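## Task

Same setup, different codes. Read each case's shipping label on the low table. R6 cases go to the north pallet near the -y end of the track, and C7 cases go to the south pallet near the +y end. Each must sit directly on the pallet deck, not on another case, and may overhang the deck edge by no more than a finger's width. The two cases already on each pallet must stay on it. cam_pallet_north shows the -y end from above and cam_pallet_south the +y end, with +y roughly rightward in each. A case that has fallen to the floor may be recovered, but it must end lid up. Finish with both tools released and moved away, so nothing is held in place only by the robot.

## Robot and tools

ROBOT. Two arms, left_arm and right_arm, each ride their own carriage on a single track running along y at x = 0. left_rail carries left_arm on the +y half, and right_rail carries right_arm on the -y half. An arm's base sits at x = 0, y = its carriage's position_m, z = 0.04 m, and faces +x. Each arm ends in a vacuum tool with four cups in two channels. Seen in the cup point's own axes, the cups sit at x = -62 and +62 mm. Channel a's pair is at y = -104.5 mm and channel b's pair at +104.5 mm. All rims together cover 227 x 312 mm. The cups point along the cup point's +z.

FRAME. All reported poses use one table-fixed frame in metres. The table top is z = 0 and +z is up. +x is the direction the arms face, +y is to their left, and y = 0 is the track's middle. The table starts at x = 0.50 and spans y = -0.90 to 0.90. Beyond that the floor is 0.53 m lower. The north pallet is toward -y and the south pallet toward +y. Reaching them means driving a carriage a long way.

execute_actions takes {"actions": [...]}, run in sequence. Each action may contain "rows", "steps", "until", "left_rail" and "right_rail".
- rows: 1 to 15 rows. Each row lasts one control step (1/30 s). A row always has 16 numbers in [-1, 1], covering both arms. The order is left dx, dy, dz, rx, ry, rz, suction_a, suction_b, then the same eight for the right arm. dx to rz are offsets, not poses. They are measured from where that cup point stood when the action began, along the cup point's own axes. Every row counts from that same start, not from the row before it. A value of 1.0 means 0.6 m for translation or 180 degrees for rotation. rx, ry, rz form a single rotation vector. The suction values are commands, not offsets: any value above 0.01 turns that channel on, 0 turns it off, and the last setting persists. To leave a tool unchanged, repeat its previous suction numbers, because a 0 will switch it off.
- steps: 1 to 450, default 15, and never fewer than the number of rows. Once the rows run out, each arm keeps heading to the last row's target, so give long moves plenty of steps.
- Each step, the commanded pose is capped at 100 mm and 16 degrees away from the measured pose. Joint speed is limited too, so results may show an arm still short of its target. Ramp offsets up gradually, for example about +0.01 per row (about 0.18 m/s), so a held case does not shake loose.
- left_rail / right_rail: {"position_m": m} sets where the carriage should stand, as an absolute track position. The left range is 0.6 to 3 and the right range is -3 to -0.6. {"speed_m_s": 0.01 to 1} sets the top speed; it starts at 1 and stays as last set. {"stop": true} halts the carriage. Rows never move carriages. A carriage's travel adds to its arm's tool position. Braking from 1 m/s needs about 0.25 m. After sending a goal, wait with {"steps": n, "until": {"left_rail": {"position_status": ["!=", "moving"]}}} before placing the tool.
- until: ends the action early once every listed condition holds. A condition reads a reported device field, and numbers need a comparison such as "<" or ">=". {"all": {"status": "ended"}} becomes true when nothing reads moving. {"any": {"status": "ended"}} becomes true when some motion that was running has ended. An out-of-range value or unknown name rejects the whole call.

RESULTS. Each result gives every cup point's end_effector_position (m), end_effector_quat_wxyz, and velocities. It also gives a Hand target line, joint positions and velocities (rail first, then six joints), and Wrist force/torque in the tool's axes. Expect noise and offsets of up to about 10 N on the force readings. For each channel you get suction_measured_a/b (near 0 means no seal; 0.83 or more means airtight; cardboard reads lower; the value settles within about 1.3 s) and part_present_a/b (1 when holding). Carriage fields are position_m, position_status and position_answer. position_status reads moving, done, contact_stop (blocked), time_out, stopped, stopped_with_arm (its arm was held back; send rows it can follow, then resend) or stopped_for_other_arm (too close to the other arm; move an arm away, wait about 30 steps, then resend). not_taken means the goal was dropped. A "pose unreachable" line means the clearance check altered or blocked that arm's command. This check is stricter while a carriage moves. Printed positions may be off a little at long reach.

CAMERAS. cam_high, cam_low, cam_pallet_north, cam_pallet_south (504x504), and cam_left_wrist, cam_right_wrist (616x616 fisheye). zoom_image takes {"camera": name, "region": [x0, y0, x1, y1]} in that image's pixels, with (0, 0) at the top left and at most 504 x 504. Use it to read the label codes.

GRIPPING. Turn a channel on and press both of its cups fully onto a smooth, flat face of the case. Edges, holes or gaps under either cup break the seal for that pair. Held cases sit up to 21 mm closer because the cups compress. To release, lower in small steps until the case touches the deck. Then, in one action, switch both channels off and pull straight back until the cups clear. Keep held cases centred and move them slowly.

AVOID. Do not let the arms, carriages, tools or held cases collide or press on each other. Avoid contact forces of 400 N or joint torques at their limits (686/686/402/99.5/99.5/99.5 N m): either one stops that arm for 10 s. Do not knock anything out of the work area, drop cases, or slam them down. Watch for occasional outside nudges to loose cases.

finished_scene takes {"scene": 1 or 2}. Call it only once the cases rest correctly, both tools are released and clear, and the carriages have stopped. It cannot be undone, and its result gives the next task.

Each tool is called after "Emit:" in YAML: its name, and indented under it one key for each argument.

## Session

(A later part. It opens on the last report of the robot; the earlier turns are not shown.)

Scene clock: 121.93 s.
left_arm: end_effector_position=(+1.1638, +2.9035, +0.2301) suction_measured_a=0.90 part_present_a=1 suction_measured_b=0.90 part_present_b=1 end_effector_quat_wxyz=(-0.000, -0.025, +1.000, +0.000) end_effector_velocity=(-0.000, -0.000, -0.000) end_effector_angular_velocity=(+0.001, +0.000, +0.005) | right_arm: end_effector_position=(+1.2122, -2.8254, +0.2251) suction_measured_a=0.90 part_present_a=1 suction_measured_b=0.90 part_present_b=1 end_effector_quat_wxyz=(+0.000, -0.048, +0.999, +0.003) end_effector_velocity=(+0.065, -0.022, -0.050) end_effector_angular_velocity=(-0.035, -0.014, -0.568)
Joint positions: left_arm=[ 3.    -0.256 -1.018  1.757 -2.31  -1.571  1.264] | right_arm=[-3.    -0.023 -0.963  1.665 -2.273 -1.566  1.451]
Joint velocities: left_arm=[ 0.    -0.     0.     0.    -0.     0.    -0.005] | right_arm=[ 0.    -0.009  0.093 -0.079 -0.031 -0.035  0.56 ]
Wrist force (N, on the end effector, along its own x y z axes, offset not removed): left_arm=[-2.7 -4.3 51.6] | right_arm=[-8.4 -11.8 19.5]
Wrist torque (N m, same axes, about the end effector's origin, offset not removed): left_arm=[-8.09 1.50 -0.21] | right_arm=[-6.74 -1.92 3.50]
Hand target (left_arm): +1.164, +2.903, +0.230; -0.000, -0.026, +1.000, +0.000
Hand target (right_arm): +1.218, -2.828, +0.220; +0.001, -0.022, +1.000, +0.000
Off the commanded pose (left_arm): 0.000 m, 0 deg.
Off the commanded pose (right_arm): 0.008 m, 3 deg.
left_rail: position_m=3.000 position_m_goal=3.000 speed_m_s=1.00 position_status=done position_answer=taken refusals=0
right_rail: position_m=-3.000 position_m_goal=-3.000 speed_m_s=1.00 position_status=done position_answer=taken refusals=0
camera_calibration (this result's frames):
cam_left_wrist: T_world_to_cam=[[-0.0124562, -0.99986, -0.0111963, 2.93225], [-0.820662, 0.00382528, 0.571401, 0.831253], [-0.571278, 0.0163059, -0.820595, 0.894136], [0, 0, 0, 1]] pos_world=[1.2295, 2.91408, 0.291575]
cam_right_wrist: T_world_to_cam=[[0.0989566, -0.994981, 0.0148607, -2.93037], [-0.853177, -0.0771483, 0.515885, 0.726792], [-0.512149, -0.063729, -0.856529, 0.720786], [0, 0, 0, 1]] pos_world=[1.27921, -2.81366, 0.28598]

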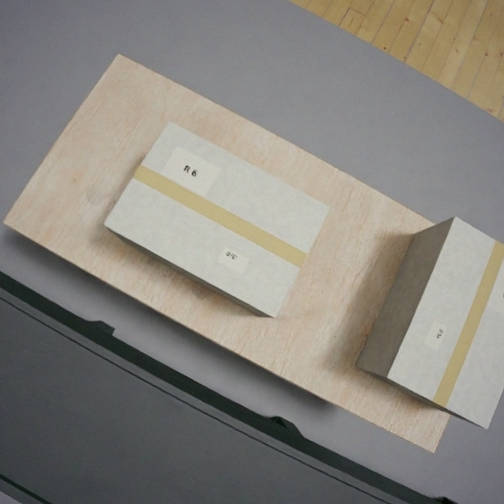

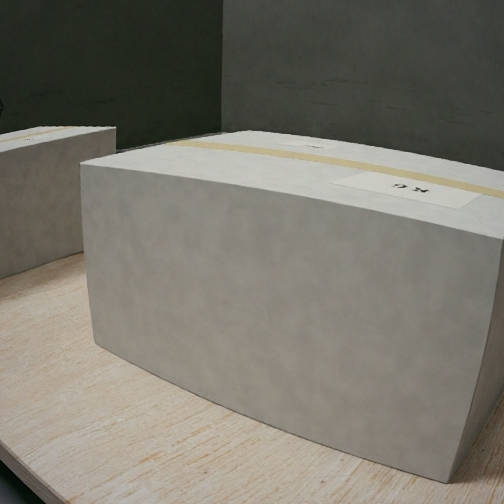

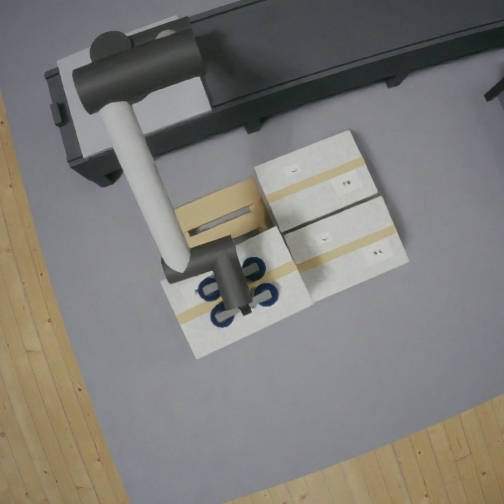

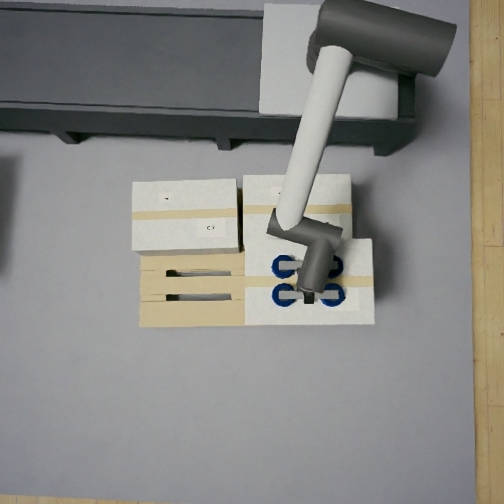

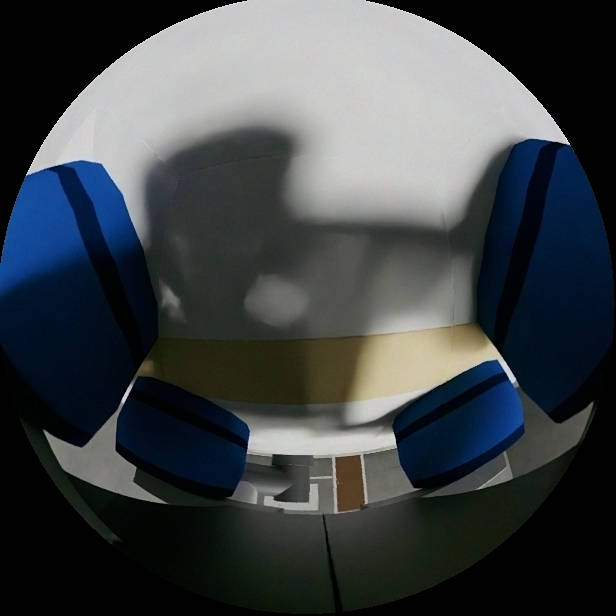

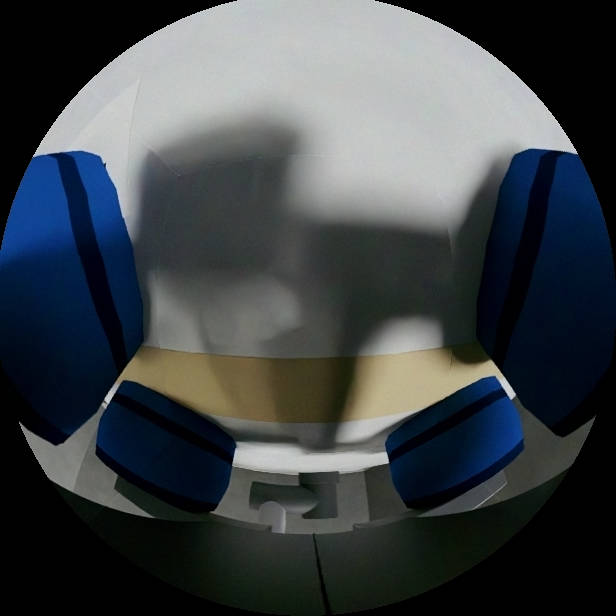

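Emit:
execute_actions:
  actions: []

Emit:
zoom_image:
  camera: "cam_pallet_south"
  region: [220,210,388,340]

Emit:
zoom_image:
  camera: "cam_pallet_north"
  region: [150,200,330,380]

Scene clock: 124.40 s.
left_arm: end_effector_position=(+1.1638, +2.9034, +0.2300) suction_measured_a=0.90 part_present_a=1 suction_measured_b=0.90 part_present_b=1 end_effector_quat_wxyz=(-0.000, -0.026, +1.000, +0.000) end_effector_velocity=(+0.000, -0.000, -0.000) end_effector_angular_velocity=(-0.000, +0.000, -0.000) | right_arm: end_effector_position=(+1.2182, -2.8275, +0.2205) suction_measured_a=0.90 part_present_a=1 suction_measured_b=0.90 part_present_b=1 end_effector_quat_wxyz=(+0.001, -0.022, +1.000, +0.000) end_effector_velocity=(+0.000, +0.000, -0.000) end_effector_angular_velocity=(+0.000, +0.000, +0.000)
Joint positions: left_arm=[ 3.    -0.256 -1.017  1.757 -2.31  -1.571  1.264] | right_arm=[-3.    -0.024 -0.954  1.658 -2.275 -1.57   1.504]
Joint velocities: left_arm=[ 0.  0.  0.  0. -0. -0.  0.] | right_arm=[ 0.  0.  0. -0. -0.  0. -0.]
Wrist force (N, on the end effector, along its own x y z axes, offset not removed): left_arm=[-0.6 -2.0 55.2] | right_arm=[4.8 -3.3 10.3]
Wrist torque (N m, same axes, about the end effector's origin, offset not removed): left_arm=[-7.86 1.22 -0.14] | right_arm=[-6.27 -2.41 0.54]
Hand target (left_arm): +1.164, +2.903, +0.230; -0.000, -0.026, +1.000, +0.000
Hand target (right_arm): +1.218, -2.828, +0.220; +0.001, -0.022, +1.000, +0.000
Off the commanded pose (left_arm): 0.000 m, 0 deg.
Off the commanded pose (right_arm): 0.001 m, 0 deg.
left_rail: position_m=3.000 position_m_goal=3.000 speed_m_s=1.00 position_status=done position_answer=taken refusals=0
right_rail: position_m=-3.000 position_m_goal=-3.000 speed_m_s=1.00 position_status=done position_answer=taken refusals=0
camera_calibration (this result's frames):
cam_left_wrist: T_world_to_cam=[[-0.0120265, -0.999864, -0.0112511, 2.93176], [-0.820642, 0.00344066, 0.571432, 0.832364], [-0.571316, 0.0161054, -0.820572, 0.894697], [0, 0, 0, 1]] pos_world=[1.22949, 2.91409, 0.291509]
cam_right_wrist: T_world_to_cam=[[0.0456851, -0.998773, 0.0190951, -2.8798], [-0.8566, -0.0293331, 0.515146, 0.873688], [-0.513954, -0.0398914, -0.85689, 0.789467], [0, 0, 0, 1]] pos_world=[1.28572, -2.81915, 0.281399]

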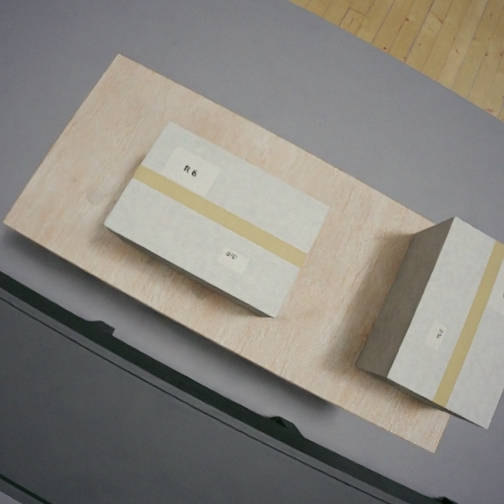

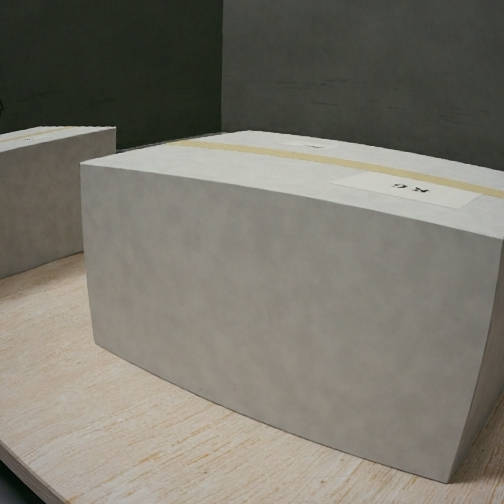

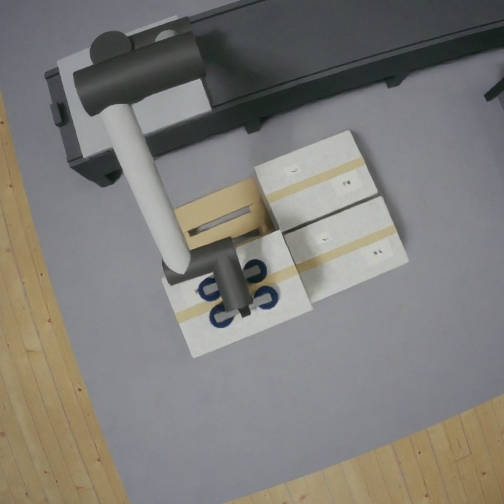

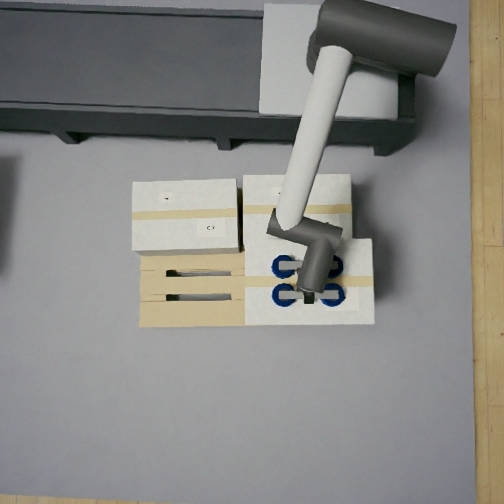

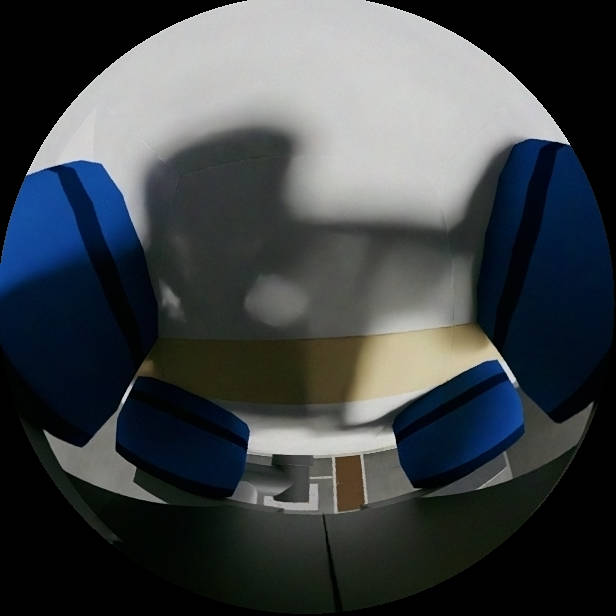

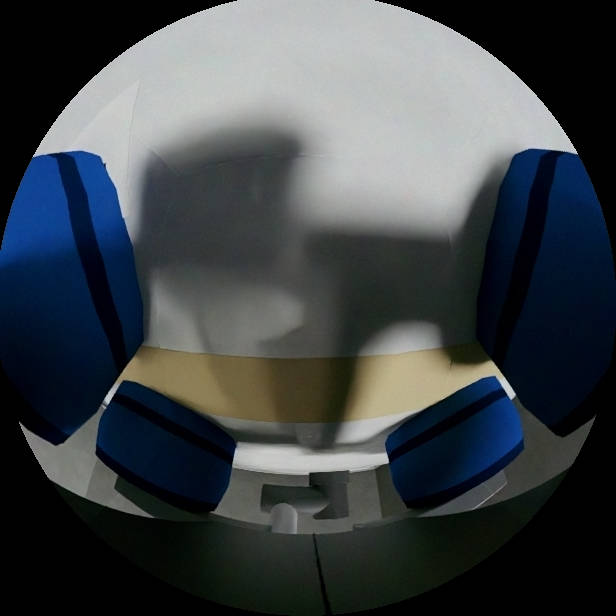

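Region (220, 210, 388, 340) of cam_pallet_south's 504x504 image, scaled by 3.000, with more detail than that image has; it fills the top 390 rows of this view, and the rest is white.

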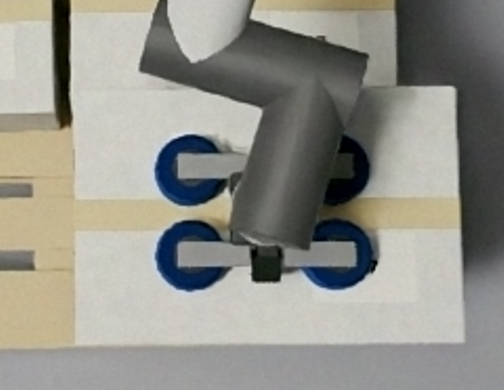

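Region (150, 200, 330, 380) of cam_pallet_north's 504x504 image, scaled by 2.800, with more detail than that image has.

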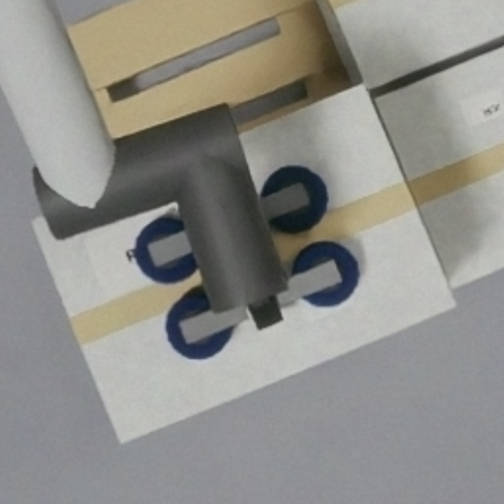

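Emit:
execute_actions:
  actions:
    - {"rows":[[0.008,-0.008,0.006,0,0,-0.001,1,1,0,0.006,0.006,0,0.0006,0.001,1,1],[0.016,-0.016,0.018,0,0,-0.002,1,1,0,0.011,0.018,0,0.0006,0.002,1,1],[0.016,-0.016,0.035,0,0,-0.002,1,1,0,0.011,0.035,0,0.0006,0.002,1,1],[0.016,-0.016,0.06,0,0,-0.002,1,1,0,0.011,0.06,0,0.0006,0.002,1,1],[0.016,-0.016,0.09,0,0,-0.002,1,1,0,0.011,0.09,0,0.0006,0.002,1,1],[0.016,-0.016,0.12,0,0,-0.002,1,1,0,0.011,0.12,0,0.0006,0.002,1,1],[0.016,-0.016,0.15,0,0,-0.002,1,1,0,0.011,0.15,0,0.0006,0.002,1,1],[0.016,-0.016,0.18,0,0,-0.002,1,1,0,0.011,0.18,0,0.0006,0.002,1,1],[0.016,-0.016,0.21,0,0,-0.002,1,1,0,0.011,0.21,0,0.0006,0.002,1,1],[0.016,-0.016,0.245,0,0,-0.002,1,1,0,0.011,0.245,0,0.0006,0.002,1,1],[0.016,-0.016,0.28,0,0,-0.002,1,1,0,0.011,0.28,0,0.0006,0.002,1,1],[0.016,-0.016,0.315,0,0,-0.002,1,1,0,0.011,0.315,0,0.0006,0.002,1,1],[0.016,-0.016,0.35,0,0,-0.002,1,1,0,0.011,0.35,0,0.0006,0.002,1,1],[0.016,-0.016,0.39,0,0,-0.002,1,1,0,0.011,0.39,0,0.0006,0.002,1,1],[0.016,-0.016,0.542,0,0,-0.002,1,1,0,0.011,0.5475,0,0.0006,0.002,1,1]],"steps":22}

Scene clock: 144.60 s.
left_arm: end_effector_position=(+1.1469, +2.8949, -0.0680) suction_measured_a=0.90 part_present_a=1 suction_measured_b=0.90 part_present_b=1 end_effector_quat_wxyz=(-0.003, -0.029, +1.000, +0.001) end_effector_velocity=(+0.024, -0.005, -0.307) end_effector_angular_velocity=(+0.001, -0.001, +0.001) | right_arm: end_effector_position=(+1.2103, -2.8213, -0.0802) suction_measured_a=0.90 part_present_a=1 suction_measured_b=0.90 part_present_b=1 end_effector_quat_wxyz=(-0.003, -0.018, +1.000, +0.001) end_effector_velocity=(+0.025, +0.002, -0.315) end_effector_angular_velocity=(+0.000, -0.000, -0.001)
Joint positions: left_arm=[ 3.    -0.267 -0.749  1.826 -2.643 -1.571  1.246] | right_arm=[-3.    -0.019 -0.693  1.706 -2.578 -1.57   1.515]
Joint velocities: left_arm=[ 0.     0.001  0.338 -0.067 -0.272  0.001 -0.   ] | right_arm=[ 0.     0.002  0.328 -0.077 -0.252  0.     0.002]
Wrist force (N, on the end effector, along its own x y z axes, offset not removed): left_arm=[24.2 3.6 130.9] | right_arm=[21.6 -1.7 75.7]
Wrist torque (N m, same axes, about the end effector's origin, offset not removed): left_arm=[-12.92 5.15 1.30] | right_arm=[-8.44 1.41 1.52]
Hand target (left_arm): +1.152, +2.894, -0.094; -0.000, -0.029, +1.000, +0.000
Hand target (right_arm): +1.216, -2.821, -0.107; -0.001, -0.018, +1.000, +0.000
Off the commanded pose (left_arm): 0.028 m, 0 deg.
Off the commanded pose (right_arm): 0.029 m, 0 deg.
left_rail: position_m=3.000 position_m_goal=3.000 speed_m_s=1.00 position_status=done position_answer=taken refusals=0
right_rail: position_m=-3.000 position_m_goal=-3.000 speed_m_s=1.00 position_status=done position_answer=taken refusals=0
camera_calibration (this result's frames):
cam_left_wrist: T_world_to_cam=[[-0.00580109, -0.999904, -0.0125845, 2.9125], [-0.817845, -0.0024974, 0.575433, 1.0031], [-0.575409, 0.0136303, -0.817752, 0.652708], [0, 0, 0, 1]] pos_world=[1.21285, 2.90583, -0.00681188]
cam_right_wrist: T_world_to_cam=[[0.0395294, -0.999041, 0.0188037, -2.86077], [-0.853471, -0.0239711, 0.520589, 1.03369], [-0.519639, -0.036627, -0.8536, 0.544396], [0, 0, 0, 1]] pos_world=[1.2782, -2.81331, -0.0196386]

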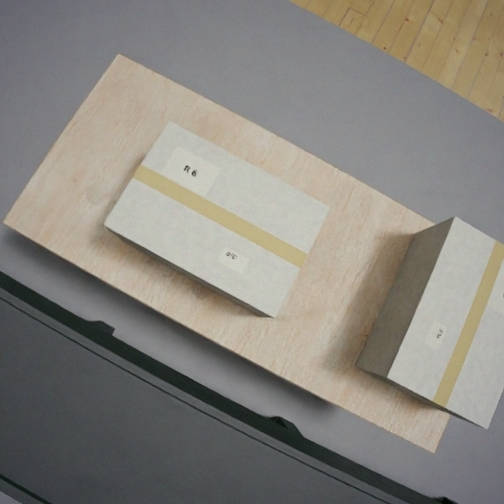

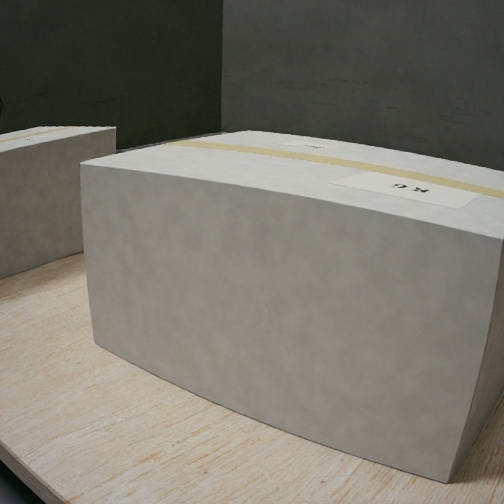

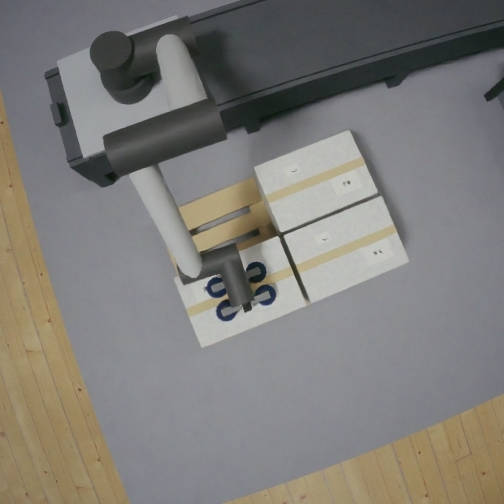

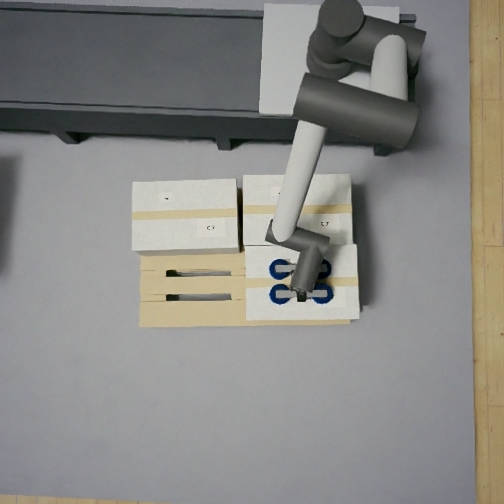

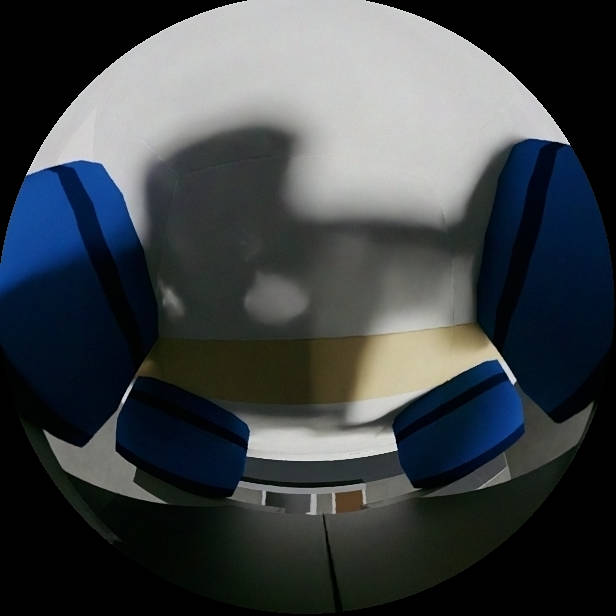

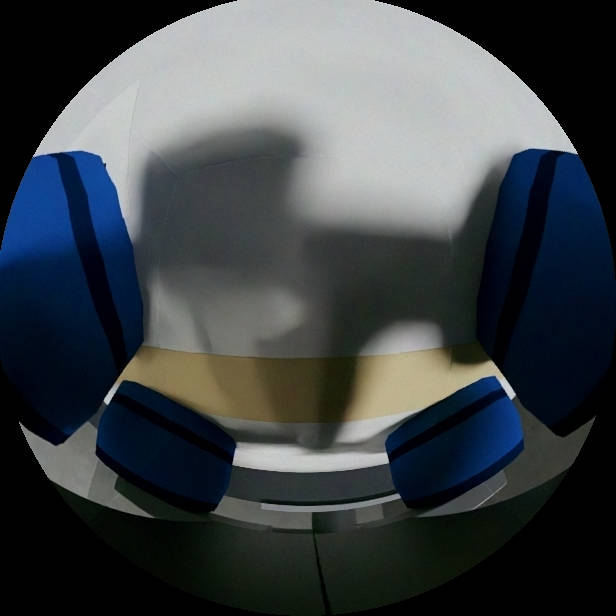

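Emit:
execute_actions:
  actions: []

Emit:
zoom_image:
  camera: "cam_pallet_south"
  region: [220,210,388,340]

Emit:
zoom_image:
  camera: "cam_pallet_north"
  region: [150,200,330,380]

Scene clock: 148.20 s.
left_arm: end_effector_position=(+1.1524, +2.8939, -0.0945) suction_measured_a=0.90 part_present_a=1 suction_measured_b=0.90 part_present_b=1 end_effector_quat_wxyz=(-0.000, -0.029, +1.000, +0.000) end_effector_velocity=(-0.000, +0.000, -0.000) end_effector_angular_velocity=(+0.000, +0.000, +0.000) | right_arm: end_effector_position=(+1.2157, -2.8209, -0.1073) suction_measured_a=0.90 part_present_a=1 suction_measured_b=0.90 part_present_b=1 end_effector_quat_wxyz=(-0.001, -0.018, +1.000, +0.000) end_effector_velocity=(-0.000, -0.000, -0.000) end_effector_angular_velocity=(+0.000, +0.000, +0.000)
Joint positions: left_arm=[ 3.    -0.266 -0.717  1.817 -2.669 -1.571  1.247] | right_arm=[-3.    -0.018 -0.663  1.695 -2.602 -1.57   1.516]
Joint velocities: left_arm=[ 0. -0.  0.  0.  0.  0. -0.] | right_arm=[ 0. -0.  0. -0.  0.  0. -0.]
Wrist force (N, on the end effector, along its own x y z axes, offset not removed): left_arm=[0.7 -3.6 54.4] | right_arm=[-0.7 -6.1 12.5]
Wrist torque (N m, same axes, about the end effector's origin, offset not removed): left_arm=[-7.92 1.11 -0.08] | right_arm=[-6.48 -1.54 0.59]
Hand target (left_arm): +1.152, +2.894, -0.094; -0.000, -0.029, +1.000, +0.000
Hand target (right_arm): +1.216, -2.821, -0.107; -0.001, -0.018, +1.000, +0.000
Off the commanded pose (left_arm): 0.002 m, 0 deg.
Off the commanded pose (right_arm): 0.003 m, 0 deg.
left_rail: position_m=3.000 position_m_goal=3.000 speed_m_s=1.00 position_status=done position_answer=taken refusals=0
right_rail: position_m=-3.000 position_m_goal=-3.000 speed_m_s=1.00 position_status=done position_answer=taken refusals=0
camera_calibration (this result's frames):
cam_left_wrist: T_world_to_cam=[[-0.00574455, -0.999919, -0.0113814, 2.91138], [-0.820362, -0.00179591, 0.571842, 1.02335], [-0.571816, 0.0126219, -0.820285, 0.632702], [0, 0, 0, 1]] pos_world=[1.21803, 2.90499, -0.0330632]
cam_right_wrist: T_world_to_cam=[[0.0394571, -0.99904, 0.0190489, -2.85999], [-0.855595, -0.0239322, 0.517093, 1.05482], [-0.516141, -0.0367011, -0.855717, 0.519354], [0, 0, 0, 1]] pos_world=[1.2834, -2.81294, -0.0465391]

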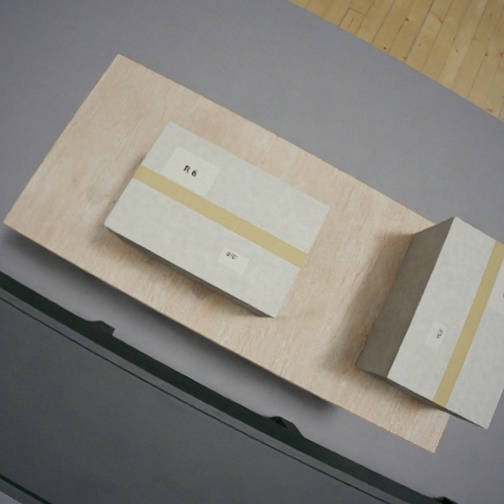

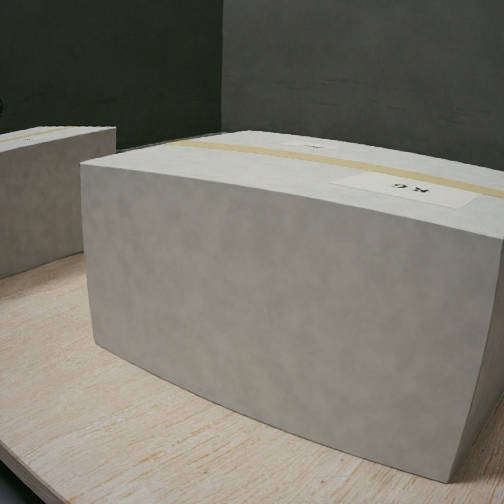

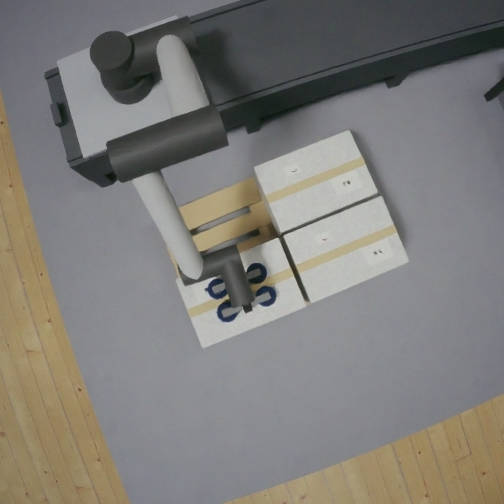

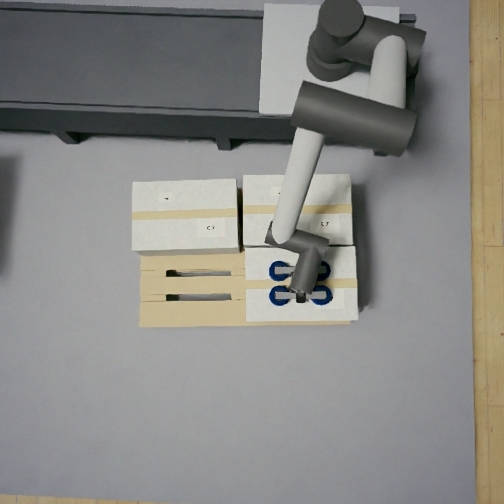

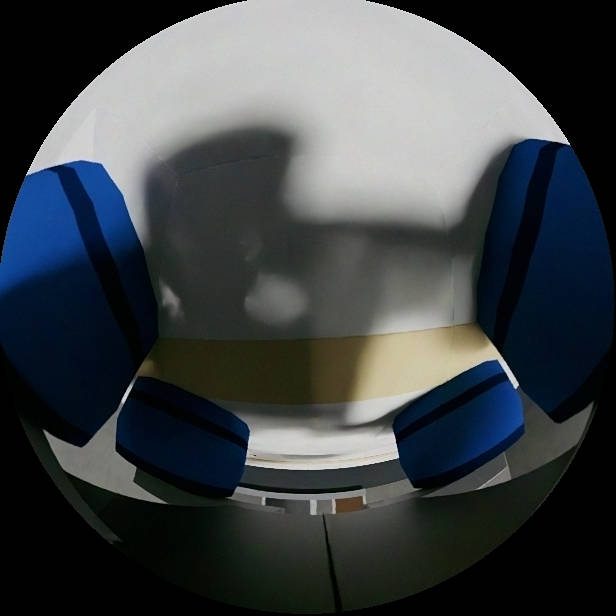

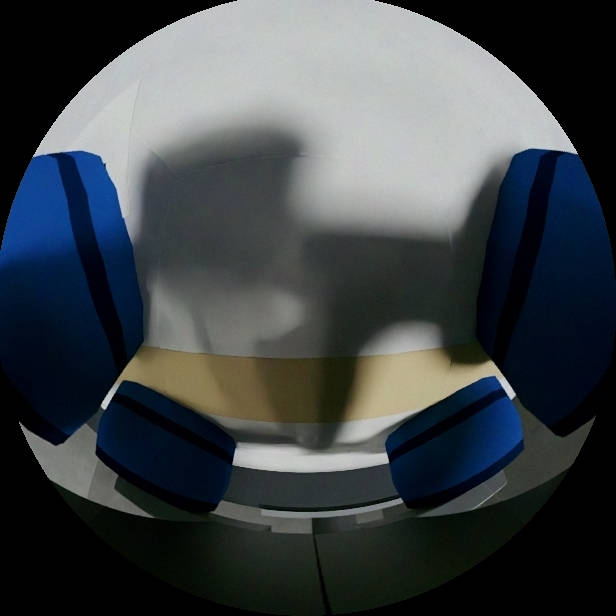

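Region (220, 210, 388, 340) of cam_pallet_south's 504x504 image, scaled by 3.000, with more detail than that image has; it fills the top 390 rows of this view, and the rest is white.

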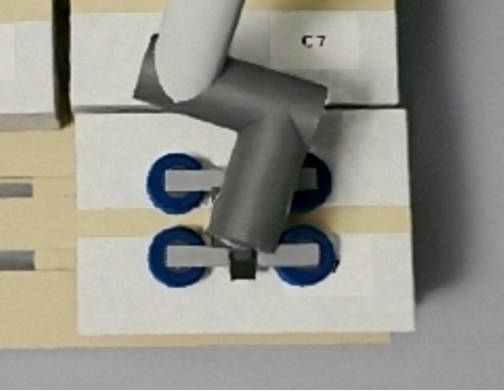

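Region (150, 200, 330, 380) of cam_pallet_north's 504x504 image, scaled by 2.800, with more detail than that image has.

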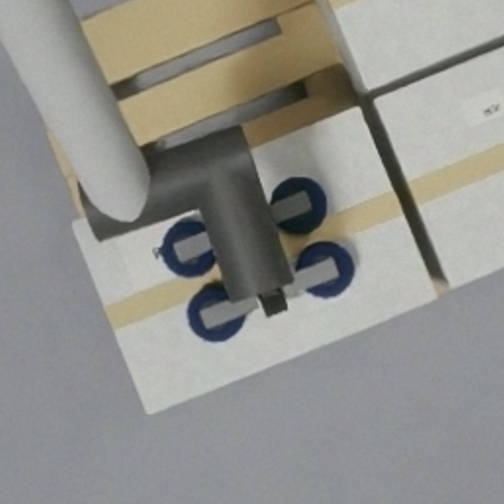

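Emit:
execute_actions:
  actions:
    - {"rows":[[-0.005,0,0.01,0,0,0,1,1,-0.003,0,0.01,0,-0.0005,0,1,1],[-0.01,0,0.021,0,0,0,1,1,-0.007,0,0.0195,0,-0.0005,0,1,1]],"steps":2}

Scene clock: 153.50 s.
left_arm: end_effector_position=(+1.1530, +2.8940, -0.0959) suction_measured_a=0.90 part_present_a=1 suction_measured_b=0.90 part_present_b=1 end_effector_quat_wxyz=(-0.000, -0.029, +1.000, +0.000) end_effector_velocity=(+0.030, +0.001, -0.055) end_effector_angular_velocity=(-0.003, -0.006, -0.000) | right_arm: end_effector_position=(+1.2161, -2.8209, -0.1087) suction_measured_a=0.90 part_present_a=1 suction_measured_b=0.90 part_present_b=1 end_effector_quat_wxyz=(-0.000, -0.018, +1.000, +0.000) end_effector_velocity=(+0.021, +0.001, -0.053) end_effector_angular_velocity=(-0.000, -0.017, +0.001)
Joint positions: left_arm=[ 3.    -0.266 -0.716  1.815 -2.669 -1.571  1.247] | right_arm=[-3.    -0.018 -0.661  1.694 -2.603 -1.57   1.516]
Joint velocities: left_arm=[ 0.     0.008  0.075 -0.053 -0.028 -0.001  0.008] | right_arm=[ 0.     0.001  0.065 -0.036 -0.047  0.     0.   ]
Wrist force (N, on the end effector, along its own x y z axes, offset not removed): left_arm=[16.9 -3.0 24.0] | right_arm=[6.7 -6.5 -12.1]
Wrist torque (N m, same axes, about the end effector's origin, offset not removed): left_arm=[-6.80 2.99 0.92] | right_arm=[-5.56 -0.03 0.89]
Hand target (left_arm): +1.158, +2.894, -0.107; -0.000, -0.029, +1.000, +0.000
Hand target (right_arm): +1.220, -2.821, -0.119; +0.000, -0.018, +1.000, +0.000
Off the commanded pose (left_arm): 0.012 m, 0 deg.
Off the commanded pose (right_arm): 0.011 m, 0 deg.
left_rail: position_m=3.000 position_m_goal=3.000 speed_m_s=1.00 position_status=done position_answer=taken refusals=0
right_rail: position_m=-3.000 position_m_goal=-3.000 speed_m_s=1.00 position_status=done position_answer=taken refusals=0
camera_calibration (this result's frames):
cam_left_wrist: T_world_to_cam=[[-0.00576903, -0.999919, -0.0113162, 2.91145], [-0.820345, -0.00173891, 0.571866, 1.02451], [-0.571839, 0.0125823, -0.820269, 0.632052], [0, 0, 0, 1]] pos_world=[1.21868, 2.90504, -0.034483]
cam_right_wrist: T_world_to_cam=[[0.0394469, -0.999039, 0.0190835, -2.85995], [-0.85578, -0.0239187, 0.516786, 1.05611], [-0.515834, -0.0367169, -0.855902, 0.517925], [0, 0, 0, 1]] pos_world=[1.28377, -2.81292, -0.0479106]

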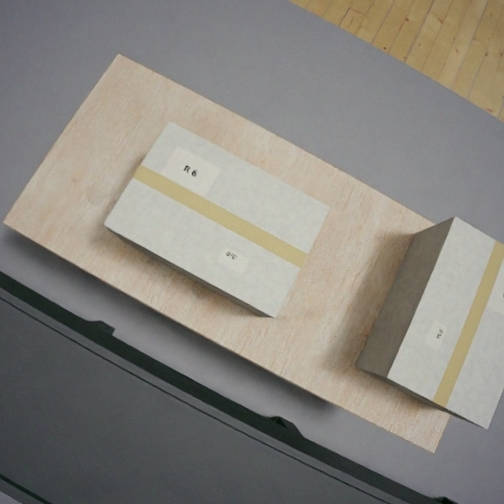

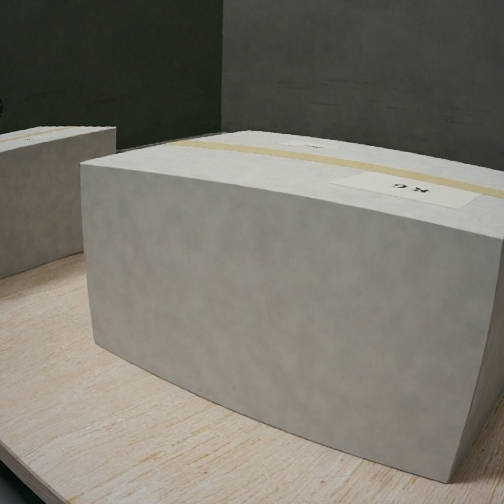

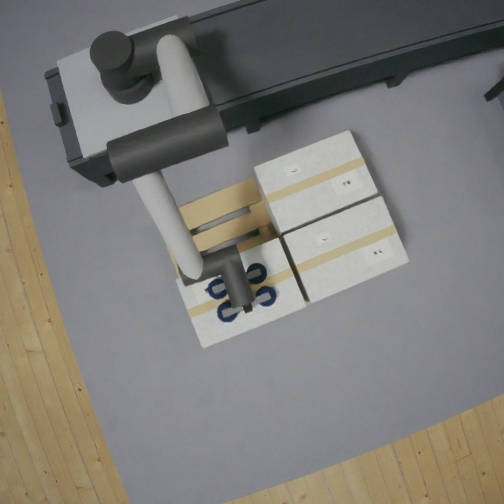

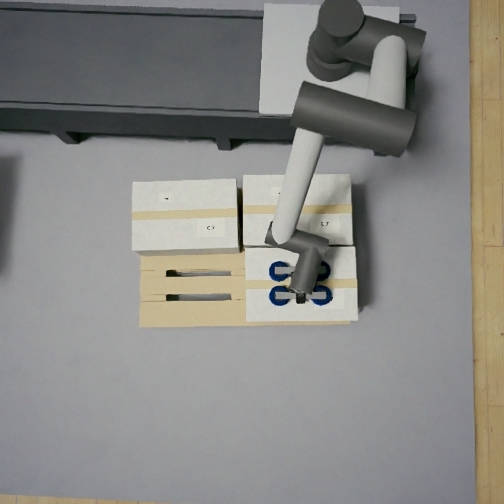

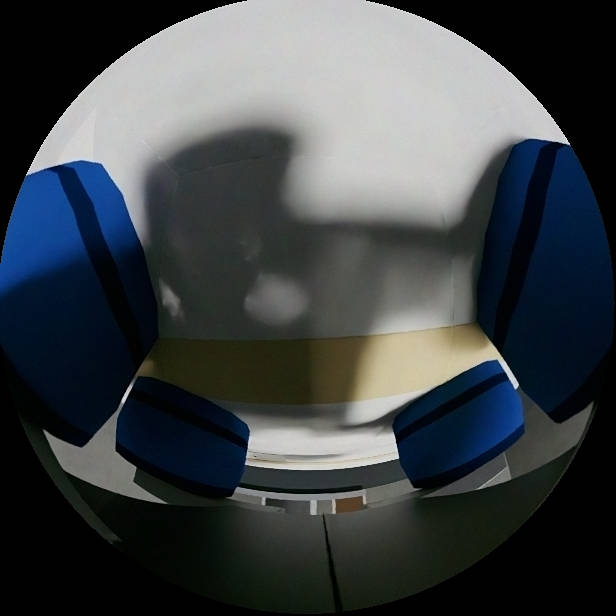

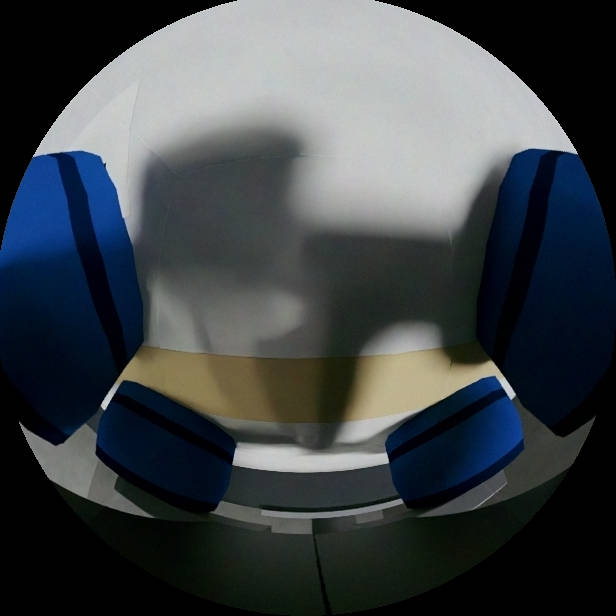

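Emit:
execute_actions:
  actions:
    - {"steps":1}
    - {"rows":[[0,0,0.003,0,0,0,1,1,0,0,0.003,0,0,0,1,1]],"steps":4}

Scene clock: 156.57 s.
left_arm: end_effector_position=(+1.1581, +2.8943, -0.1081) suction_measured_a=0.90 part_present_a=1 suction_measured_b=0.90 part_present_b=1 end_effector_quat_wxyz=(-0.000, -0.029, +1.000, +0.000) end_effector_velocity=(-0.002, +0.000, -0.009) end_effector_angular_velocity=(+0.001, +0.003, +0.000) | right_arm: end_effector_position=(+1.2197, -2.8208, -0.1201) suction_measured_a=0.90 part_present_a=1 suction_measured_b=0.90 part_present_b=1 end_effector_quat_wxyz=(+0.000, -0.018, +1.000, +0.001) end_effector_velocity=(-0.002, +0.000, -0.009) end_effector_angular_velocity=(+0.000, +0.003, +0.000)
Joint positions: left_arm=[ 3.    -0.265 -0.7    1.805 -2.675 -1.571  1.249] | right_arm=[-3.    -0.018 -0.648  1.687 -2.61  -1.57   1.516]
Joint velocities: left_arm=[ 0.     0.     0.009  0.    -0.005  0.    -0.   ] | right_arm=[ 0.     0.     0.008 -0.    -0.005  0.    -0.   ]
Wrist force (N, on the end effector, along its own x y z axes, offset not removed): left_arm=[2.6 -6.7 55.7] | right_arm=[2.6 -5.6 11.0]
Wrist torque (N m, same axes, about the end effector's origin, offset not removed): left_arm=[-8.49 1.38 0.12] | right_arm=[-6.47 -1.49 0.74]
Hand target (left_arm): +1.158, +2.894, -0.109; -0.000, -0.029, +1.000, +0.000
Hand target (right_arm): +1.220, -2.821, -0.121; +0.000, -0.018, +1.000, +0.000
Off the commanded pose (left_arm): 0.001 m, 0 deg.
Off the commanded pose (right_arm): 0.001 m, 0 deg.
left_rail: position_m=3.000 position_m_goal=3.000 speed_m_s=1.00 position_status=done position_answer=taken refusals=0
right_rail: position_m=-3.000 position_m_goal=-3.000 speed_m_s=1.00 position_status=done position_answer=taken refusals=0
camera_calibration (this result's frames):
cam_left_wrist: T_world_to_cam=[[-0.00574196, -0.999919, -0.0113968, 2.91166], [-0.820355, -0.00180698, 0.571852, 1.03586], [-0.571826, 0.012633, -0.820278, 0.624796], [0, 0, 0, 1]] pos_world=[1.22377, 2.9054, -0.0466702]
cam_right_wrist: T_world_to_cam=[[0.039426, -0.999041, 0.0190445, -2.85972], [-0.856377, -0.0239635, 0.515794, 1.06551], [-0.514843, -0.036645, -0.856501, 0.508991], [0, 0, 0, 1]] pos_world=[1.28728, -2.8128, -0.0591696]

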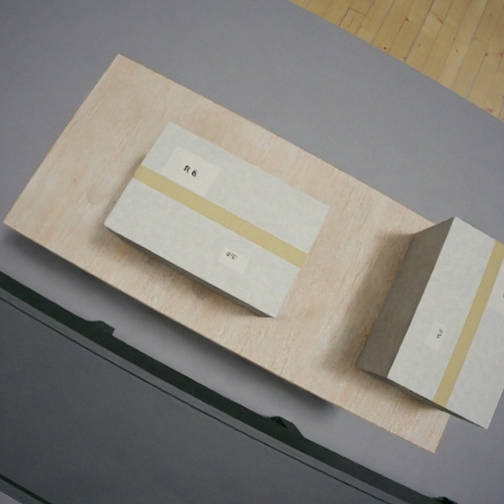

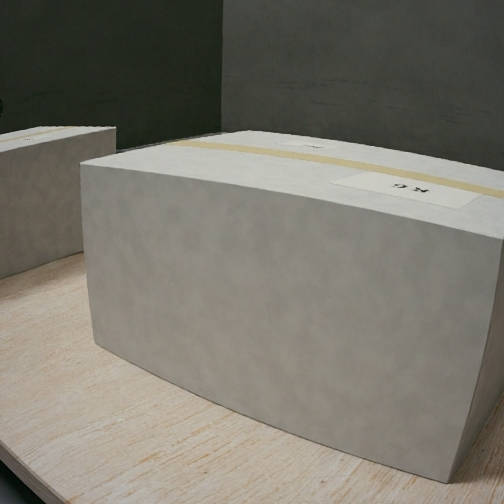

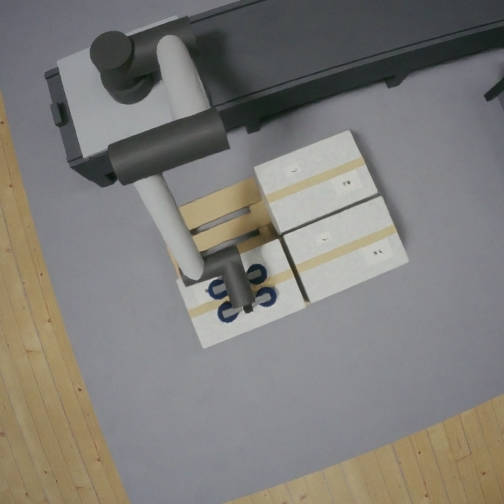

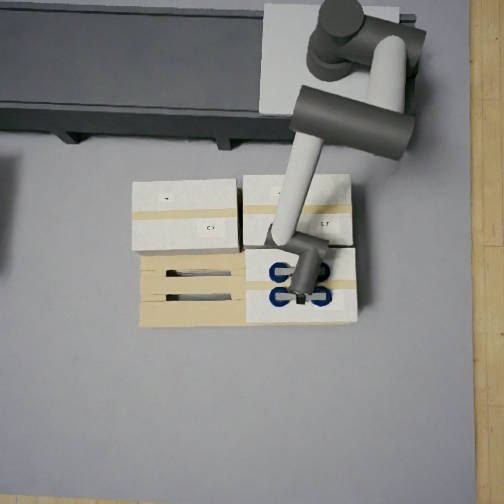

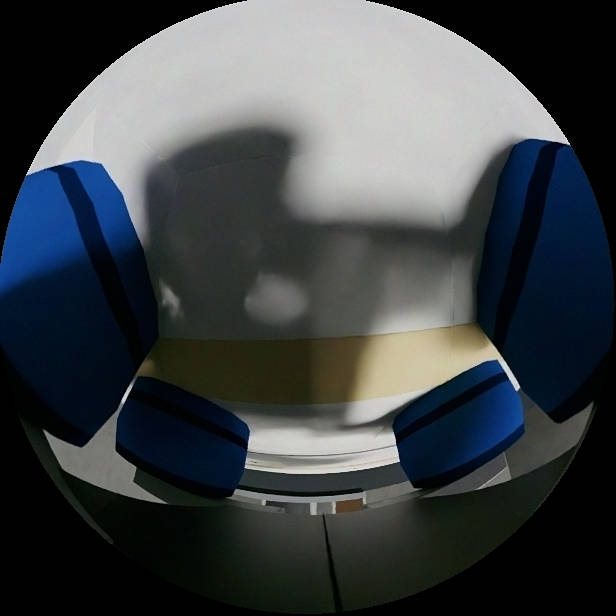

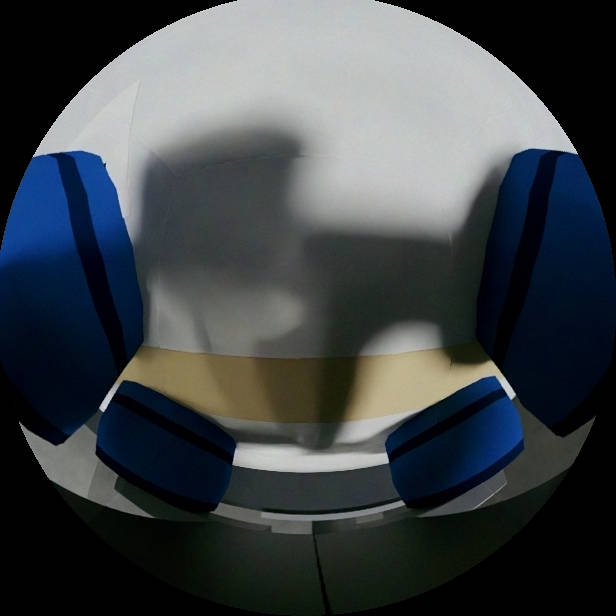

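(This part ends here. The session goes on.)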